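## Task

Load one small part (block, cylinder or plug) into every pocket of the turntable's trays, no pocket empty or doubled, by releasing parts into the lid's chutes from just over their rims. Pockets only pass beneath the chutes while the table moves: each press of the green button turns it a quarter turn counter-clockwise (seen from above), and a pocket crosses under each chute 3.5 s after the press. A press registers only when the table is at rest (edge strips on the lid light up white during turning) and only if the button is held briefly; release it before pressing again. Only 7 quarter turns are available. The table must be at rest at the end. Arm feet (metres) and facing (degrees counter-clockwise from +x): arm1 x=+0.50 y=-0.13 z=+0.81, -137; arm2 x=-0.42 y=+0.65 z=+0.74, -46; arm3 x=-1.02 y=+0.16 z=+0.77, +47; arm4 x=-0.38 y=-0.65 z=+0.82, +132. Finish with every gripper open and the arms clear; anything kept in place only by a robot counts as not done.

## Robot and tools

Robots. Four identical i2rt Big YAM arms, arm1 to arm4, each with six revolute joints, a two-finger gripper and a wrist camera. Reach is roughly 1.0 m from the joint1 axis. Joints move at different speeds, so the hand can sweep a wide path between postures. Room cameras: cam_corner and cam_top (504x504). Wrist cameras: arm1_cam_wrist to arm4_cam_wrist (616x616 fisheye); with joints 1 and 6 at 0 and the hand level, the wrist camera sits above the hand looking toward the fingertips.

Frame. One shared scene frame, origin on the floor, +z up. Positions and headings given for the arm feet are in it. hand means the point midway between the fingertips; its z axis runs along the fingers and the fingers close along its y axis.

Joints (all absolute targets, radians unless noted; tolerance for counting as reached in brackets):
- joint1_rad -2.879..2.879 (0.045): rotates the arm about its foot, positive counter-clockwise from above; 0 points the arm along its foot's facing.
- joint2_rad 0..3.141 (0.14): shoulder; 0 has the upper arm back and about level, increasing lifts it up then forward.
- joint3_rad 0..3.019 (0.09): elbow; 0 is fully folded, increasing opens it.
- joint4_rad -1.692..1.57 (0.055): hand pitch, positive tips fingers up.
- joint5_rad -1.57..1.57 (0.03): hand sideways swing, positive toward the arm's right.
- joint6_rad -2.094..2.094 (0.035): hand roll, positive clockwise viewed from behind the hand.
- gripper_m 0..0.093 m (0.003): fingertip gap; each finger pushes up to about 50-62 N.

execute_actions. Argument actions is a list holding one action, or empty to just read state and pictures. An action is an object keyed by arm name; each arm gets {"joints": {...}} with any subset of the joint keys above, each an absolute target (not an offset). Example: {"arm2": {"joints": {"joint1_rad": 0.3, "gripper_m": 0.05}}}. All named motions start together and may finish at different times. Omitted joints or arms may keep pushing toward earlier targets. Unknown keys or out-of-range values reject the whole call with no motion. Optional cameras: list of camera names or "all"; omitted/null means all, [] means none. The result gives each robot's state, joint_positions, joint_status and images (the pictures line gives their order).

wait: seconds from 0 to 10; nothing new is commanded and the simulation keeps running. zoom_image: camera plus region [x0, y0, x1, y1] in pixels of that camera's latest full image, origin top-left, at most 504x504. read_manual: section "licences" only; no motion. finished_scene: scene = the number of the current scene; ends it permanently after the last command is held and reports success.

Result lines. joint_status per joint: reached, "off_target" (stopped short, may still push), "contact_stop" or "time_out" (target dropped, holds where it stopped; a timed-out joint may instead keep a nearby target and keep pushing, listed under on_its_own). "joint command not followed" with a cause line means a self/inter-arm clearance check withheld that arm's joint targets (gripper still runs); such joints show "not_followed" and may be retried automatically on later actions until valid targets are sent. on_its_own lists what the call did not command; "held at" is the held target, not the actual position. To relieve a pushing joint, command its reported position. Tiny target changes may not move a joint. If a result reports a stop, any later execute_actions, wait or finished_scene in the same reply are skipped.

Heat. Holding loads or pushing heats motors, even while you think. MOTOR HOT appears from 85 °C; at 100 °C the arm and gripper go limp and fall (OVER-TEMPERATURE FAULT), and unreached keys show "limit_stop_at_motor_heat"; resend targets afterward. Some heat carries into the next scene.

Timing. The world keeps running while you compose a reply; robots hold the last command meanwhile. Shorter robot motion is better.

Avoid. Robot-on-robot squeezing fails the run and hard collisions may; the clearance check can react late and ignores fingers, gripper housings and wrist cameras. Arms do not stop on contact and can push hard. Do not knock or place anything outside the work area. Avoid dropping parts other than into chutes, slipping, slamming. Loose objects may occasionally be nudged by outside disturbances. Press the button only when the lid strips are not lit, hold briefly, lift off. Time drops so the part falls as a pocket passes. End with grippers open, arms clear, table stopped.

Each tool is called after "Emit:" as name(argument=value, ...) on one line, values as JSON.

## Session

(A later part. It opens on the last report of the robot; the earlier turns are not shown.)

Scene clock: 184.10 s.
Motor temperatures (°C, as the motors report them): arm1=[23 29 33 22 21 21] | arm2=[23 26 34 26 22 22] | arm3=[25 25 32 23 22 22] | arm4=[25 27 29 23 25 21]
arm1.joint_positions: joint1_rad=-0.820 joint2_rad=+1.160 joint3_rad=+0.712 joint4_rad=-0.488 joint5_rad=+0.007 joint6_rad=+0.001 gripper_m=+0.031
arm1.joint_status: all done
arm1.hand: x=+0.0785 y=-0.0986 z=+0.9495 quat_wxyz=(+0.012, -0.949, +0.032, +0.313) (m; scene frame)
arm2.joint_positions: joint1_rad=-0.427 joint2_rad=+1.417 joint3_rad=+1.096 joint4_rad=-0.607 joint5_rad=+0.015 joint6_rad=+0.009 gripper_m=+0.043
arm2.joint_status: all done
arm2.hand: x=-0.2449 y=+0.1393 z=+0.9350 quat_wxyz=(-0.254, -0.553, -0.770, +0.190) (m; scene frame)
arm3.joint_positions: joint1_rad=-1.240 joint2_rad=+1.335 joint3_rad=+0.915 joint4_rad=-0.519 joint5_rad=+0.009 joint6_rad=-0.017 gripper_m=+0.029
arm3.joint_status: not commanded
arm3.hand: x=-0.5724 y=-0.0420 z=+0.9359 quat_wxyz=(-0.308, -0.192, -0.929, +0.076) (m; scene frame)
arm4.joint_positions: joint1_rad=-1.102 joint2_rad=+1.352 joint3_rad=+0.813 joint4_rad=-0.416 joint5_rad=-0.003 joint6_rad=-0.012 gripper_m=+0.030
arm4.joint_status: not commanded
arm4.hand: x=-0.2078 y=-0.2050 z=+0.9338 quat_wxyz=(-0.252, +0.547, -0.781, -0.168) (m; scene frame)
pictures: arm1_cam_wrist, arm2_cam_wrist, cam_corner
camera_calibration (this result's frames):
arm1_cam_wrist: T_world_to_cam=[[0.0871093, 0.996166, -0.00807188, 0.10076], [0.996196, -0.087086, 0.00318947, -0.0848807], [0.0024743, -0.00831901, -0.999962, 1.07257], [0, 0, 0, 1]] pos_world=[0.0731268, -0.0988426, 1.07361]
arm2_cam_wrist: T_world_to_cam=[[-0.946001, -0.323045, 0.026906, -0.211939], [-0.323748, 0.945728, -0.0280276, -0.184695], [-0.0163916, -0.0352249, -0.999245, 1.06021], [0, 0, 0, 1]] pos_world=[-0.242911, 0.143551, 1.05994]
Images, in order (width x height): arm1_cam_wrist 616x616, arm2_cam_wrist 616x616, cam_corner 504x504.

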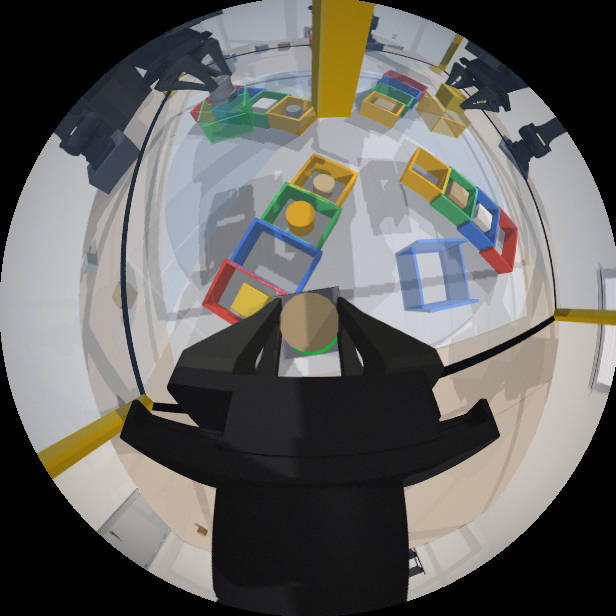

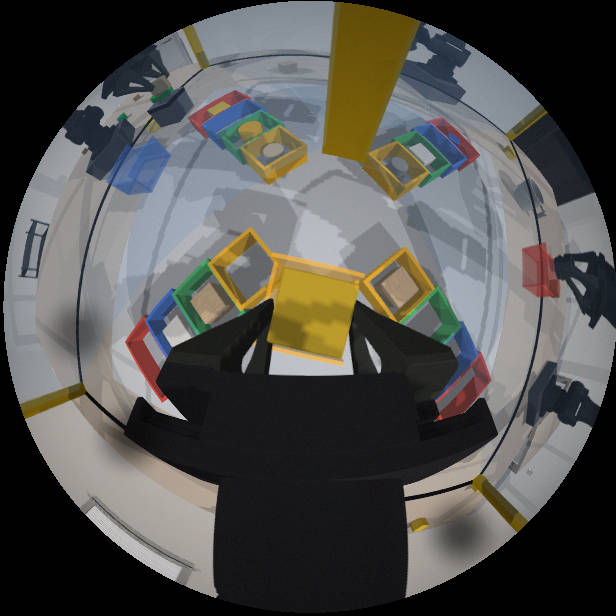

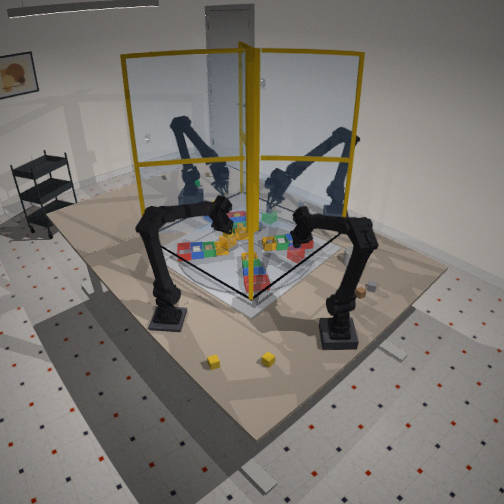

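Emit:
execute_actions(actions=[{"arm1":{"joints":{"joint2_rad":1.25}}}], cameras=["cam_top"])

Emit:
execute_actions(actions=[{"arm1":{"joints":{"joint3_rad":0.885}}}], cameras=["cam_top"])

Emit:
execute_actions(actions=[{"arm1":{"joints":{"joint1_rad":-1.1,"joint2_rad":1.36,"joint4_rad":-0.43}}}], cameras=["cam_top"])

Emit:
wait(seconds=1.0)

Emit:
wait(seconds=0.5)

Scene clock: 189.90 s.
Motor temperatures (°C, as the motors report them): arm1=[23 29 33 22 21 21] | arm2=[23 26 33 26 22 22] | arm3=[25 25 33 23 22 22] | arm4=[25 27 29 23 25 21]
arm1.joint_positions: joint1_rad=-0.820 joint2_rad=+1.193 joint3_rad=+0.718 joint4_rad=-0.460 joint5_rad=+0.007 joint6_rad=+0.001 gripper_m=+0.031
arm1.joint_status: all done
arm1.hand: x=+0.0705 y=-0.0981 z=+0.9431 quat_wxyz=(+0.012, -0.949, +0.032, +0.313) (m; scene frame)
arm2.joint_positions: joint1_rad=-0.427 joint2_rad=+1.417 joint3_rad=+1.096 joint4_rad=-0.607 joint5_rad=+0.015 joint6_rad=+0.009 gripper_m=+0.043
arm2.joint_status: not commanded
arm2.hand: x=-0.2449 y=+0.1393 z=+0.9350 quat_wxyz=(-0.254, -0.553, -0.770, +0.190) (m; scene frame)
arm3.joint_positions: joint1_rad=-1.240 joint2_rad=+1.335 joint3_rad=+0.915 joint4_rad=-0.519 joint5_rad=+0.009 joint6_rad=-0.017 gripper_m=+0.029
arm3.joint_status: not commanded
arm3.hand: x=-0.5724 y=-0.0420 z=+0.9359 quat_wxyz=(-0.308, -0.192, -0.929, +0.076) (m; scene frame)
arm4.joint_positions: joint1_rad=-1.102 joint2_rad=+1.352 joint3_rad=+0.813 joint4_rad=-0.416 joint5_rad=-0.003 joint6_rad=-0.012 gripper_m=+0.030
arm4.joint_status: not commanded
arm4.hand: x=-0.2078 y=-0.2050 z=+0.9338 quat_wxyz=(-0.252, +0.547, -0.781, -0.168) (m; scene frame)
pictures: cam_top
Images, in order (width x height): cam_top 504x504.

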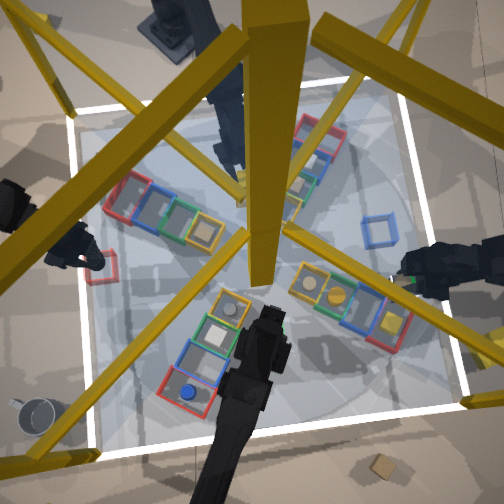

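Scene clock: 190.83 s.
Motor temperatures (°C, as the motors report them): arm1=[23 29 33 22 21 21] | arm2=[23 26 33 26 22 22] | arm3=[25 25 33 23 22 22] | arm4=[25 27 29 23 25 21]
arm1.joint_positions: joint1_rad=-0.820 joint2_rad=+1.243 joint3_rad=+0.844 joint4_rad=-0.460 joint5_rad=+0.007 joint6_rad=+0.001 gripper_m=+0.031
arm1.joint_status: all done
arm1.hand: x=+0.0248 y=-0.0951 z=+0.9844 quat_wxyz=(+0.014, -0.936, +0.032, +0.349) (m; scene frame)
arm2.joint_positions: joint1_rad=-0.427 joint2_rad=+1.417 joint3_rad=+1.096 joint4_rad=-0.607 joint5_rad=+0.015 joint6_rad=+0.009 gripper_m=+0.043
arm2.joint_status: not commanded
arm2.hand: x=-0.2449 y=+0.1393 z=+0.9350 quat_wxyz=(-0.254, -0.553, -0.770, +0.190) (m; scene frame)
arm3.joint_positions: joint1_rad=-1.240 joint2_rad=+1.335 joint3_rad=+0.915 joint4_rad=-0.519 joint5_rad=+0.009 joint6_rad=-0.017 gripper_m=+0.029
arm3.joint_status: not commanded
arm3.hand: x=-0.5724 y=-0.0420 z=+0.9359 quat_wxyz=(-0.308, -0.192, -0.929, +0.076) (m; scene frame)
arm4.joint_positions: joint1_rad=-1.102 joint2_rad=+1.352 joint3_rad=+0.813 joint4_rad=-0.416 joint5_rad=-0.003 joint6_rad=-0.012 gripper_m=+0.030
arm4.joint_status: not commanded
arm4.hand: x=-0.2078 y=-0.2050 z=+0.9338 quat_wxyz=(-0.252, +0.547, -0.781, -0.168) (m; scene frame)
pictures: cam_top
Images, in order (width x height): cam_top 504x504.

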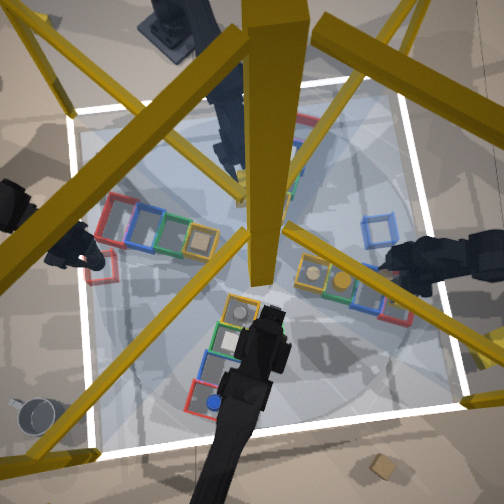

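Scene clock: 192.00 s.
Motor temperatures (°C, as the motors report them): arm1=[23 29 34 22 21 21] | arm2=[23 26 33 26 22 22] | arm3=[25 25 33 23 22 22] | arm4=[25 27 29 23 25 21]
arm1.joint_positions: joint1_rad=-1.106 joint2_rad=+1.366 joint3_rad=+0.844 joint4_rad=-0.447 joint5_rad=+0.008 joint6_rad=+0.001 gripper_m=+0.031
arm1.joint_status: all done
arm1.hand: x=+0.0486 y=+0.0395 z=+0.9298 quat_wxyz=(+0.054, -0.940, +0.168, +0.292) (m; scene frame)
arm2.joint_positions: joint1_rad=-0.427 joint2_rad=+1.417 joint3_rad=+1.096 joint4_rad=-0.607 joint5_rad=+0.015 joint6_rad=+0.009 gripper_m=+0.043
arm2.joint_status: not commanded
arm2.hand: x=-0.2449 y=+0.1393 z=+0.9350 quat_wxyz=(-0.254, -0.553, -0.770, +0.190) (m; scene frame)
arm3.joint_positions: joint1_rad=-1.240 joint2_rad=+1.335 joint3_rad=+0.915 joint4_rad=-0.519 joint5_rad=+0.009 joint6_rad=-0.017 gripper_m=+0.029
arm3.joint_status: not commanded
arm3.hand: x=-0.5724 y=-0.0420 z=+0.9359 quat_wxyz=(-0.308, -0.192, -0.929, +0.076) (m; scene frame)
arm4.joint_positions: joint1_rad=-1.102 joint2_rad=+1.352 joint3_rad=+0.813 joint4_rad=-0.416 joint5_rad=-0.003 joint6_rad=-0.012 gripper_m=+0.030
arm4.joint_status: not commanded
arm4.hand: x=-0.2078 y=-0.2050 z=+0.9338 quat_wxyz=(-0.252, +0.547, -0.781, -0.168) (m; scene frame)
pictures: cam_top
Images, in order (width x height): cam_top 504x504.

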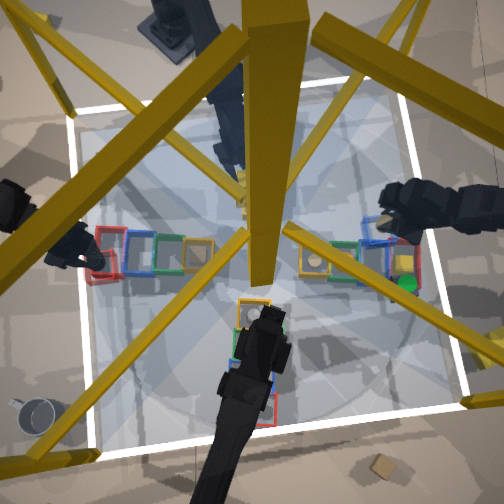

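Scene clock: 193.00 s.
Motor temperatures (°C, as the motors report them): arm1=[23 29 34 22 21 21] | arm2=[23 26 33 26 22 22] | arm3=[25 25 33 23 22 22] | arm4=[25 27 29 23 25 21]
arm1.joint_positions: joint1_rad=-1.106 joint2_rad=+1.366 joint3_rad=+0.844 joint4_rad=-0.447 joint5_rad=+0.008 joint6_rad=+0.001 gripper_m=+0.031
arm1.joint_status: all done
arm1.hand: x=+0.0486 y=+0.0395 z=+0.9298 quat_wxyz=(+0.054, -0.940, +0.168, +0.292) (m; scene frame)
arm2.joint_positions: joint1_rad=-0.427 joint2_rad=+1.417 joint3_rad=+1.096 joint4_rad=-0.607 joint5_rad=+0.015 joint6_rad=+0.009 gripper_m=+0.043
arm2.joint_status: not commanded
arm2.hand: x=-0.2449 y=+0.1393 z=+0.9350 quat_wxyz=(-0.254, -0.553, -0.770, +0.190) (m; scene frame)
arm3.joint_positions: joint1_rad=-1.240 joint2_rad=+1.335 joint3_rad=+0.915 joint4_rad=-0.519 joint5_rad=+0.009 joint6_rad=-0.017 gripper_m=+0.029
arm3.joint_status: not commanded
arm3.hand: x=-0.5724 y=-0.0420 z=+0.9359 quat_wxyz=(-0.308, -0.192, -0.929, +0.076) (m; scene frame)
arm4.joint_positions: joint1_rad=-1.102 joint2_rad=+1.352 joint3_rad=+0.813 joint4_rad=-0.416 joint5_rad=-0.003 joint6_rad=-0.012 gripper_m=+0.030
arm4.joint_status: not commanded
arm4.hand: x=-0.2078 y=-0.2050 z=+0.9338 quat_wxyz=(-0.252, +0.547, -0.781, -0.168) (m; scene frame)
wait: 1.00 s; at rest by 0.27 s
pictures: arm1_cam_wrist, arm2_cam_wrist, arm3_cam_wrist, arm4_cam_wrist, cam_corner, cam_top
camera_calibration (this result's frames):
arm1_cam_wrist: T_world_to_cam=[[0.365087, 0.930942, -0.00760553, -0.045663], [0.93042, -0.364577, 0.0374367, -0.0606876], [0.0320786, -0.020744, -0.99927, 1.05252], [0, 0, 0, 1]] pos_world=[0.0393726, 0.0422178, 1.05368]
arm2_cam_wrist: T_world_to_cam=[[-0.946001, -0.323045, 0.026906, -0.211939], [-0.323748, 0.945728, -0.0280276, -0.184695], [-0.0163916, -0.0352249, -0.999245, 1.06021], [0, 0, 0, 1]] pos_world=[-0.242911, 0.143551, 1.05994]
arm3_cam_wrist: T_world_to_cam=[[-0.397239, -0.917254, 0.0290882, -0.296181], [-0.917715, 0.397051, -0.0122028, -0.493298], [-0.000356422, -0.0315421, -0.999502, 1.05786], [0, 0, 0, 1]] pos_world=[-0.569984, -0.042441, 1.05993]
arm4_cam_wrist: T_world_to_cam=[[0.934645, -0.355521, 0.00655219, 0.120045], [-0.355581, -0.934516, 0.0155447, -0.277236], [0.000596676, -0.0168586, -0.999858, 1.05244], [0, 0, 0, 1]] pos_world=[-0.211407, -0.198661, 1.05581]
Images, in order (width x height): arm1_cam_wrist 616x616, arm2_cam_wrist 616x616, arm3_cam_wrist 616x616, arm4_cam_wrist 616x616, cam_corner 504x504, cam_top 504x504.

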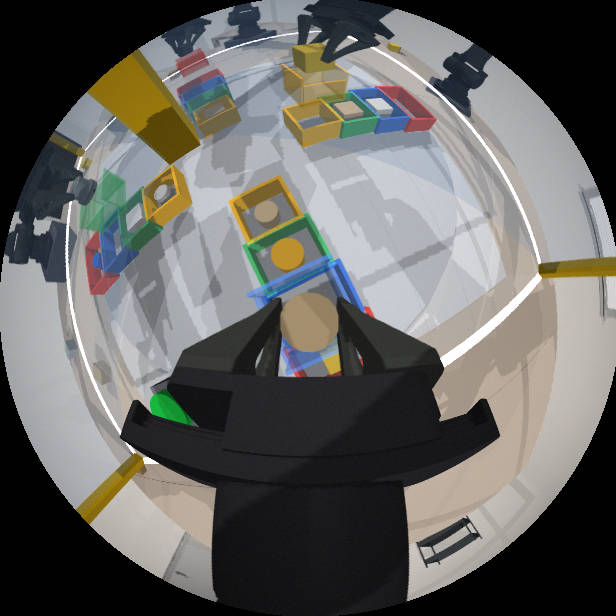

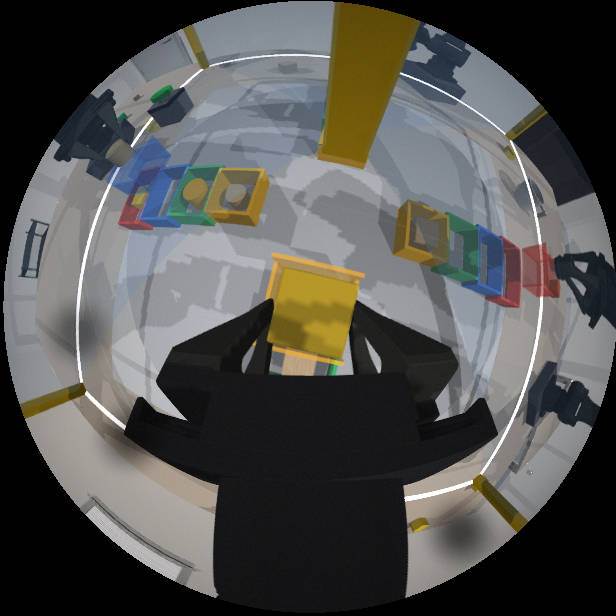

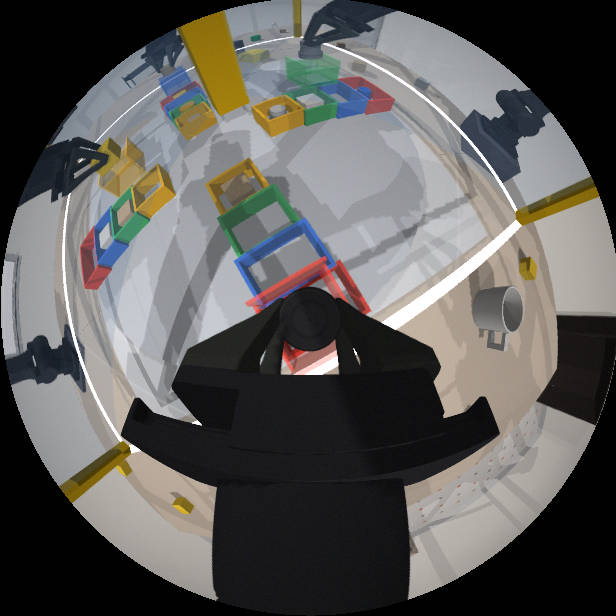

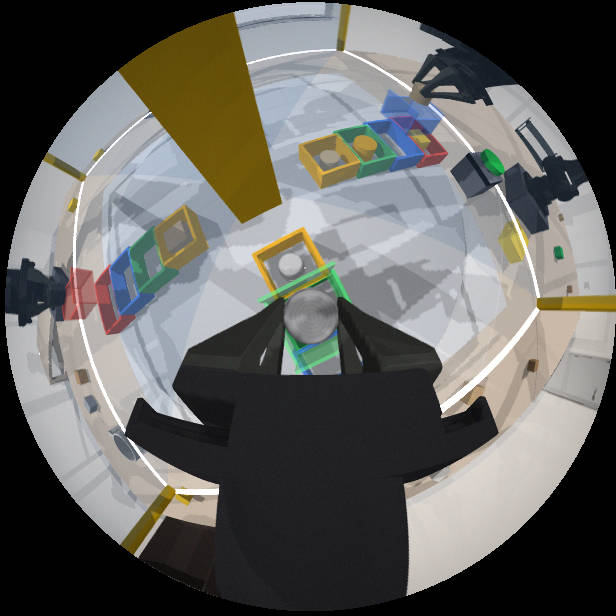

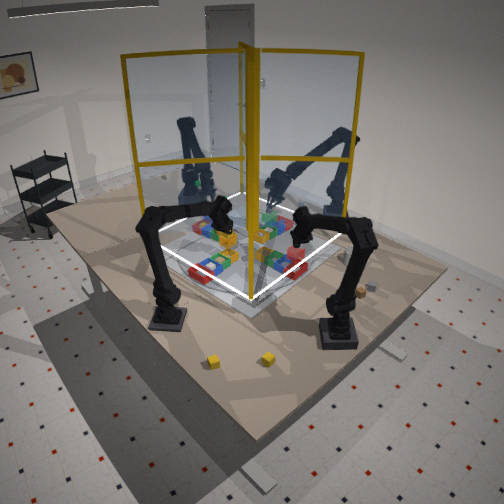

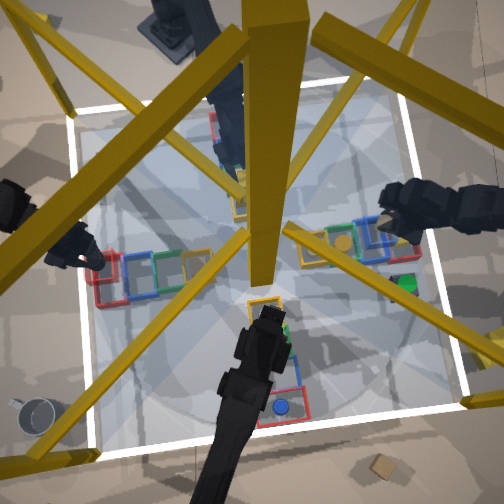

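Scene clock: 193.50 s.
Motor temperatures (°C, as the motors report them): arm1=[23 29 34 22 21 21] | arm2=[23 26 33 26 22 22] | arm3=[25 25 33 23 22 22] | arm4=[25 27 29 23 25 21]
arm1.joint_positions: joint1_rad=-1.106 joint2_rad=+1.366 joint3_rad=+0.844 joint4_rad=-0.447 joint5_rad=+0.008 joint6_rad=+0.001 gripper_m=+0.031
arm1.joint_status: all done
arm1.hand: x=+0.0486 y=+0.0395 z=+0.9298 quat_wxyz=(+0.054, -0.940, +0.168, +0.292) (m; scene frame)
arm2.joint_positions: joint1_rad=-0.427 joint2_rad=+1.417 joint3_rad=+1.096 joint4_rad=-0.607 joint5_rad=+0.015 joint6_rad=+0.009 gripper_m=+0.043
arm2.joint_status: not commanded
arm2.hand: x=-0.2449 y=+0.1393 z=+0.9350 quat_wxyz=(-0.254, -0.553, -0.770, +0.190) (m; scene frame)
arm3.joint_positions: joint1_rad=-1.240 joint2_rad=+1.335 joint3_rad=+0.915 joint4_rad=-0.519 joint5_rad=+0.009 joint6_rad=-0.017 gripper_m=+0.029
arm3.joint_status: not commanded
arm3.hand: x=-0.5724 y=-0.0420 z=+0.9359 quat_wxyz=(-0.308, -0.192, -0.929, +0.076) (m; scene frame)
arm4.joint_positions: joint1_rad=-1.102 joint2_rad=+1.352 joint3_rad=+0.813 joint4_rad=-0.416 joint5_rad=-0.003 joint6_rad=-0.012 gripper_m=+0.030
arm4.joint_status: not commanded
arm4.hand: x=-0.2078 y=-0.2050 z=+0.9338 quat_wxyz=(-0.252, +0.547, -0.781, -0.168) (m; scene frame)
wait: 0.50 s; at rest by 0.27 s
pictures: arm1_cam_wrist, arm2_cam_wrist, arm3_cam_wrist, arm4_cam_wrist, cam_corner, cam_top
camera_calibration (this result's frames):
arm1_cam_wrist: T_world_to_cam=[[0.365087, 0.930942, -0.00760553, -0.045663], [0.93042, -0.364577, 0.0374367, -0.0606876], [0.0320786, -0.020744, -0.99927, 1.05252], [0, 0, 0, 1]] pos_world=[0.0393726, 0.0422178, 1.05368]
arm2_cam_wrist: T_world_to_cam=[[-0.946001, -0.323045, 0.026906, -0.211939], [-0.323748, 0.945728, -0.0280276, -0.184695], [-0.0163916, -0.0352249, -0.999245, 1.06021], [0, 0, 0, 1]] pos_world=[-0.242911, 0.143551, 1.05994]
arm3_cam_wrist: T_world_to_cam=[[-0.397239, -0.917254, 0.0290882, -0.296181], [-0.917715, 0.397051, -0.0122028, -0.493298], [-0.000356422, -0.0315421, -0.999502, 1.05786], [0, 0, 0, 1]] pos_world=[-0.569984, -0.042441, 1.05993]
arm4_cam_wrist: T_world_to_cam=[[0.934645, -0.355521, 0.00655219, 0.120045], [-0.355581, -0.934516, 0.0155447, -0.277236], [0.000596676, -0.0168586, -0.999858, 1.05244], [0, 0, 0, 1]] pos_world=[-0.211407, -0.198661, 1.05581]
Images, in order (width x height): arm1_cam_wrist 616x616, arm2_cam_wrist 616x616, arm3_cam_wrist 616x616, arm4_cam_wrist 616x616, cam_corner 504x504, cam_top 504x504.

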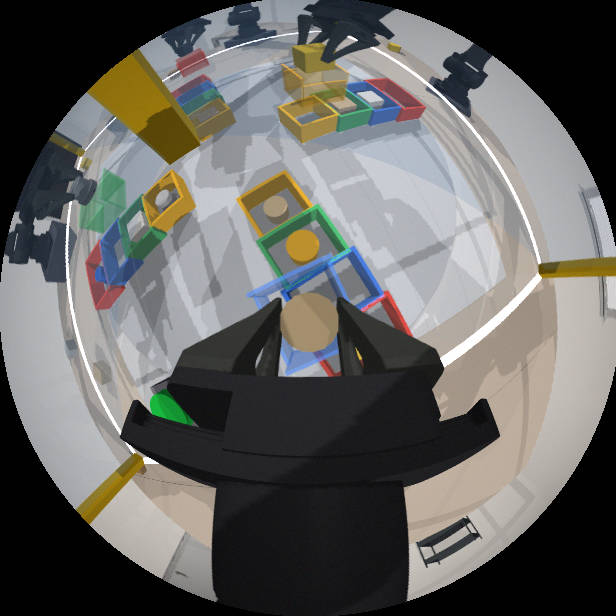

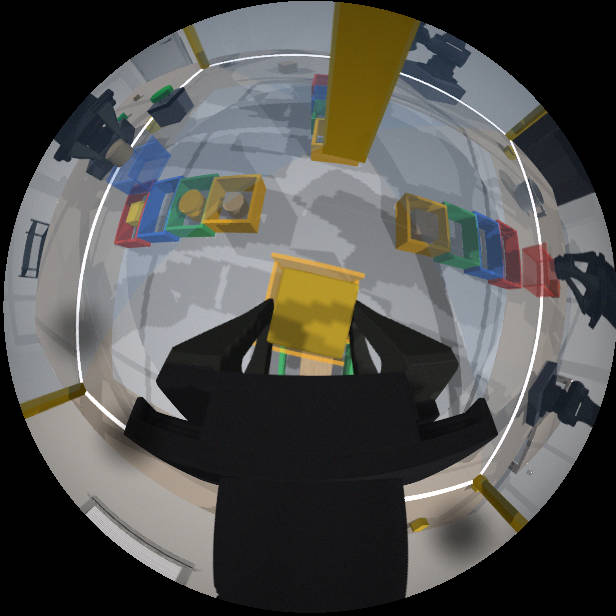

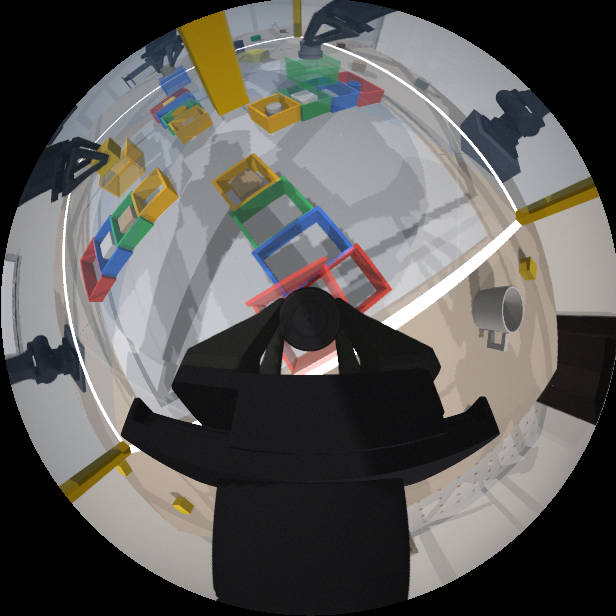

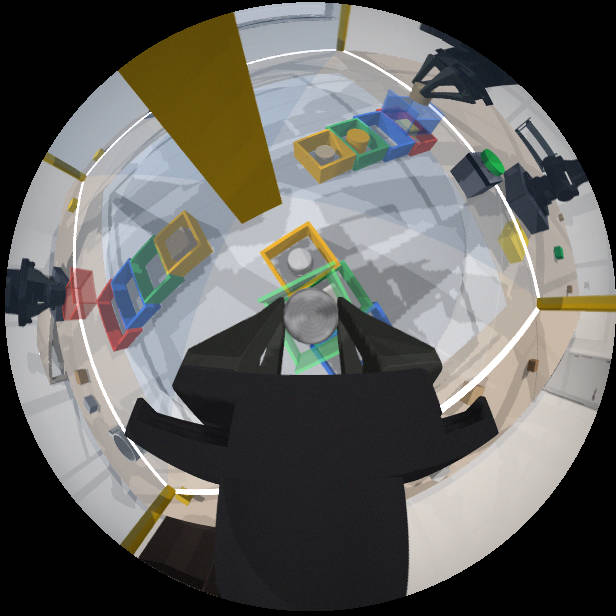

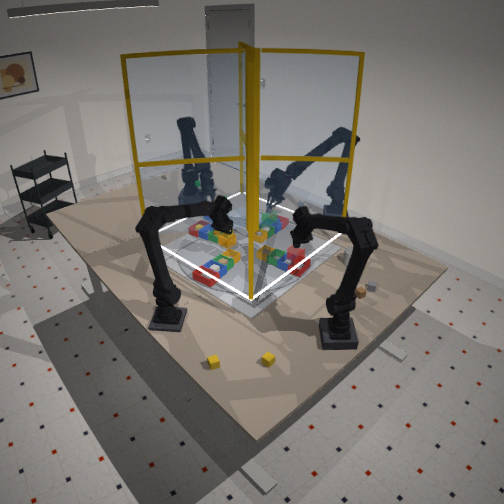

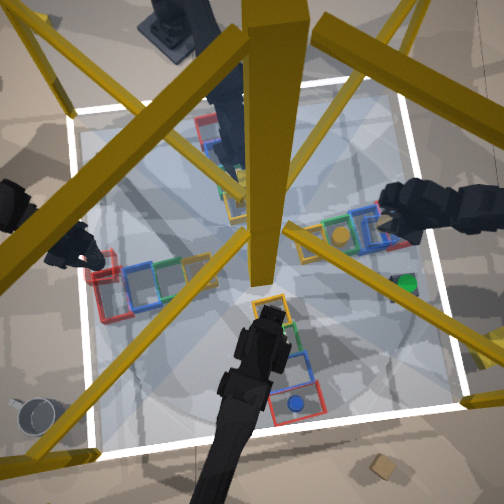

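Emit:
execute_actions(actions=[{"arm1":{"joints":{"joint1_rad":-0.825,"joint2_rad":1.15,"joint3_rad":0.8,"joint4_rad":-0.5}}}], cameras=[])

Emit:
execute_actions(actions=[{"arm1":{"joints":{"joint3_rad":0.708}}}], cameras=["cam_top","arm1_cam_wrist"])

Scene clock: 198.73 s.
Motor temperatures (°C, as the motors report them): arm1=[23 29 35 22 21 21] | arm2=[23 26 32 26 22 22] | arm3=[25 26 33 23 22 22] | arm4=[25 27 29 23 25 21]
arm1.joint_positions: joint1_rad=-0.818 joint2_rad=+1.138 joint3_rad=+0.806 joint4_rad=-0.487 joint5_rad=+0.006 joint6_rad=+0.001 gripper_m=+0.031
arm1.joint_status: all done
arm1.hand: x=+0.0477 y=-0.0976 z=+1.0072 quat_wxyz=(+0.013, -0.929, +0.030, +0.368) (m; scene frame)
arm2.joint_positions: joint1_rad=-0.427 joint2_rad=+1.417 joint3_rad=+1.096 joint4_rad=-0.607 joint5_rad=+0.015 joint6_rad=+0.009 gripper_m=+0.043
arm2.joint_status: not commanded
arm2.hand: x=-0.2449 y=+0.1393 z=+0.9350 quat_wxyz=(-0.254, -0.553, -0.770, +0.190) (m; scene frame)
arm3.joint_positions: joint1_rad=-1.240 joint2_rad=+1.335 joint3_rad=+0.915 joint4_rad=-0.519 joint5_rad=+0.009 joint6_rad=-0.017 gripper_m=+0.029
arm3.joint_status: not commanded
arm3.hand: x=-0.5724 y=-0.0420 z=+0.9359 quat_wxyz=(-0.308, -0.192, -0.929, +0.076) (m; scene frame)
arm4.joint_positions: joint1_rad=-1.102 joint2_rad=+1.352 joint3_rad=+0.813 joint4_rad=-0.416 joint5_rad=-0.003 joint6_rad=-0.012 gripper_m=+0.030
arm4.joint_status: not commanded
arm4.hand: x=-0.2078 y=-0.2050 z=+0.9338 quat_wxyz=(-0.252, +0.547, -0.781, -0.168) (m; scene frame)
pictures: none
No camera images: the call's "cameras" was empty. Leave "cameras" out to get every camera's image.

Scene clock: 199.63 s.
Motor temperatures (°C, as the motors report them): arm1=[23 29 35 22 21 21] | arm2=[23 26 32 26 22 22] | arm3=[25 26 33 23 22 22] | arm4=[25 27 29 23 25 21]
arm1.joint_positions: joint1_rad=-0.818 joint2_rad=+1.144 joint3_rad=+0.709 joint4_rad=-0.491 joint5_rad=+0.006 joint6_rad=+0.001 gripper_m=+0.031
arm1.joint_status: all done
arm1.hand: x=+0.0801 y=-0.0997 z=+0.9541 quat_wxyz=(+0.012, -0.948, +0.031, +0.318) (m; scene frame)
arm2.joint_positions: joint1_rad=-0.427 joint2_rad=+1.417 joint3_rad=+1.096 joint4_rad=-0.607 joint5_rad=+0.015 joint6_rad=+0.009 gripper_m=+0.043
arm2.joint_status: not commanded
arm2.hand: x=-0.2449 y=+0.1393 z=+0.9350 quat_wxyz=(-0.254, -0.553, -0.770, +0.190) (m; scene frame)
arm3.joint_positions: joint1_rad=-1.240 joint2_rad=+1.335 joint3_rad=+0.915 joint4_rad=-0.519 joint5_rad=+0.009 joint6_rad=-0.017 gripper_m=+0.029
arm3.joint_status: not commanded
arm3.hand: x=-0.5724 y=-0.0420 z=+0.9359 quat_wxyz=(-0.308, -0.192, -0.929, +0.076) (m; scene frame)
arm4.joint_positions: joint1_rad=-1.102 joint2_rad=+1.352 joint3_rad=+0.813 joint4_rad=-0.416 joint5_rad=-0.003 joint6_rad=-0.012 gripper_m=+0.030
arm4.joint_status: not commanded
arm4.hand: x=-0.2078 y=-0.2050 z=+0.9338 quat_wxyz=(-0.252, +0.547, -0.781, -0.168) (m; scene frame)
pictures: arm1_cam_wrist, cam_top
camera_calibration (this result's frames):
arm1_cam_wrist: T_world_to_cam=[[0.0844602, 0.996384, -0.00921274, 0.103069], [0.996399, -0.0845235, -0.00671036, -0.0769487], [-0.00746479, -0.00861281, -0.999935, 1.07792], [0, 0, 0, 1]] pos_world=[0.0760128, -0.0999168, 1.07828]
Images, in order (width x height): arm1_cam_wrist 616x616, cam_top 504x504.

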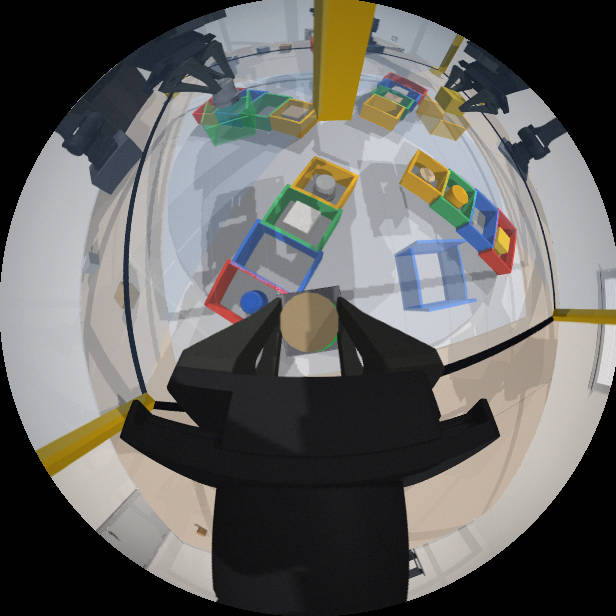

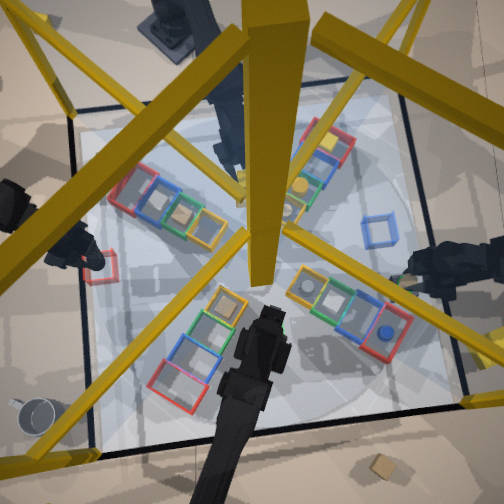

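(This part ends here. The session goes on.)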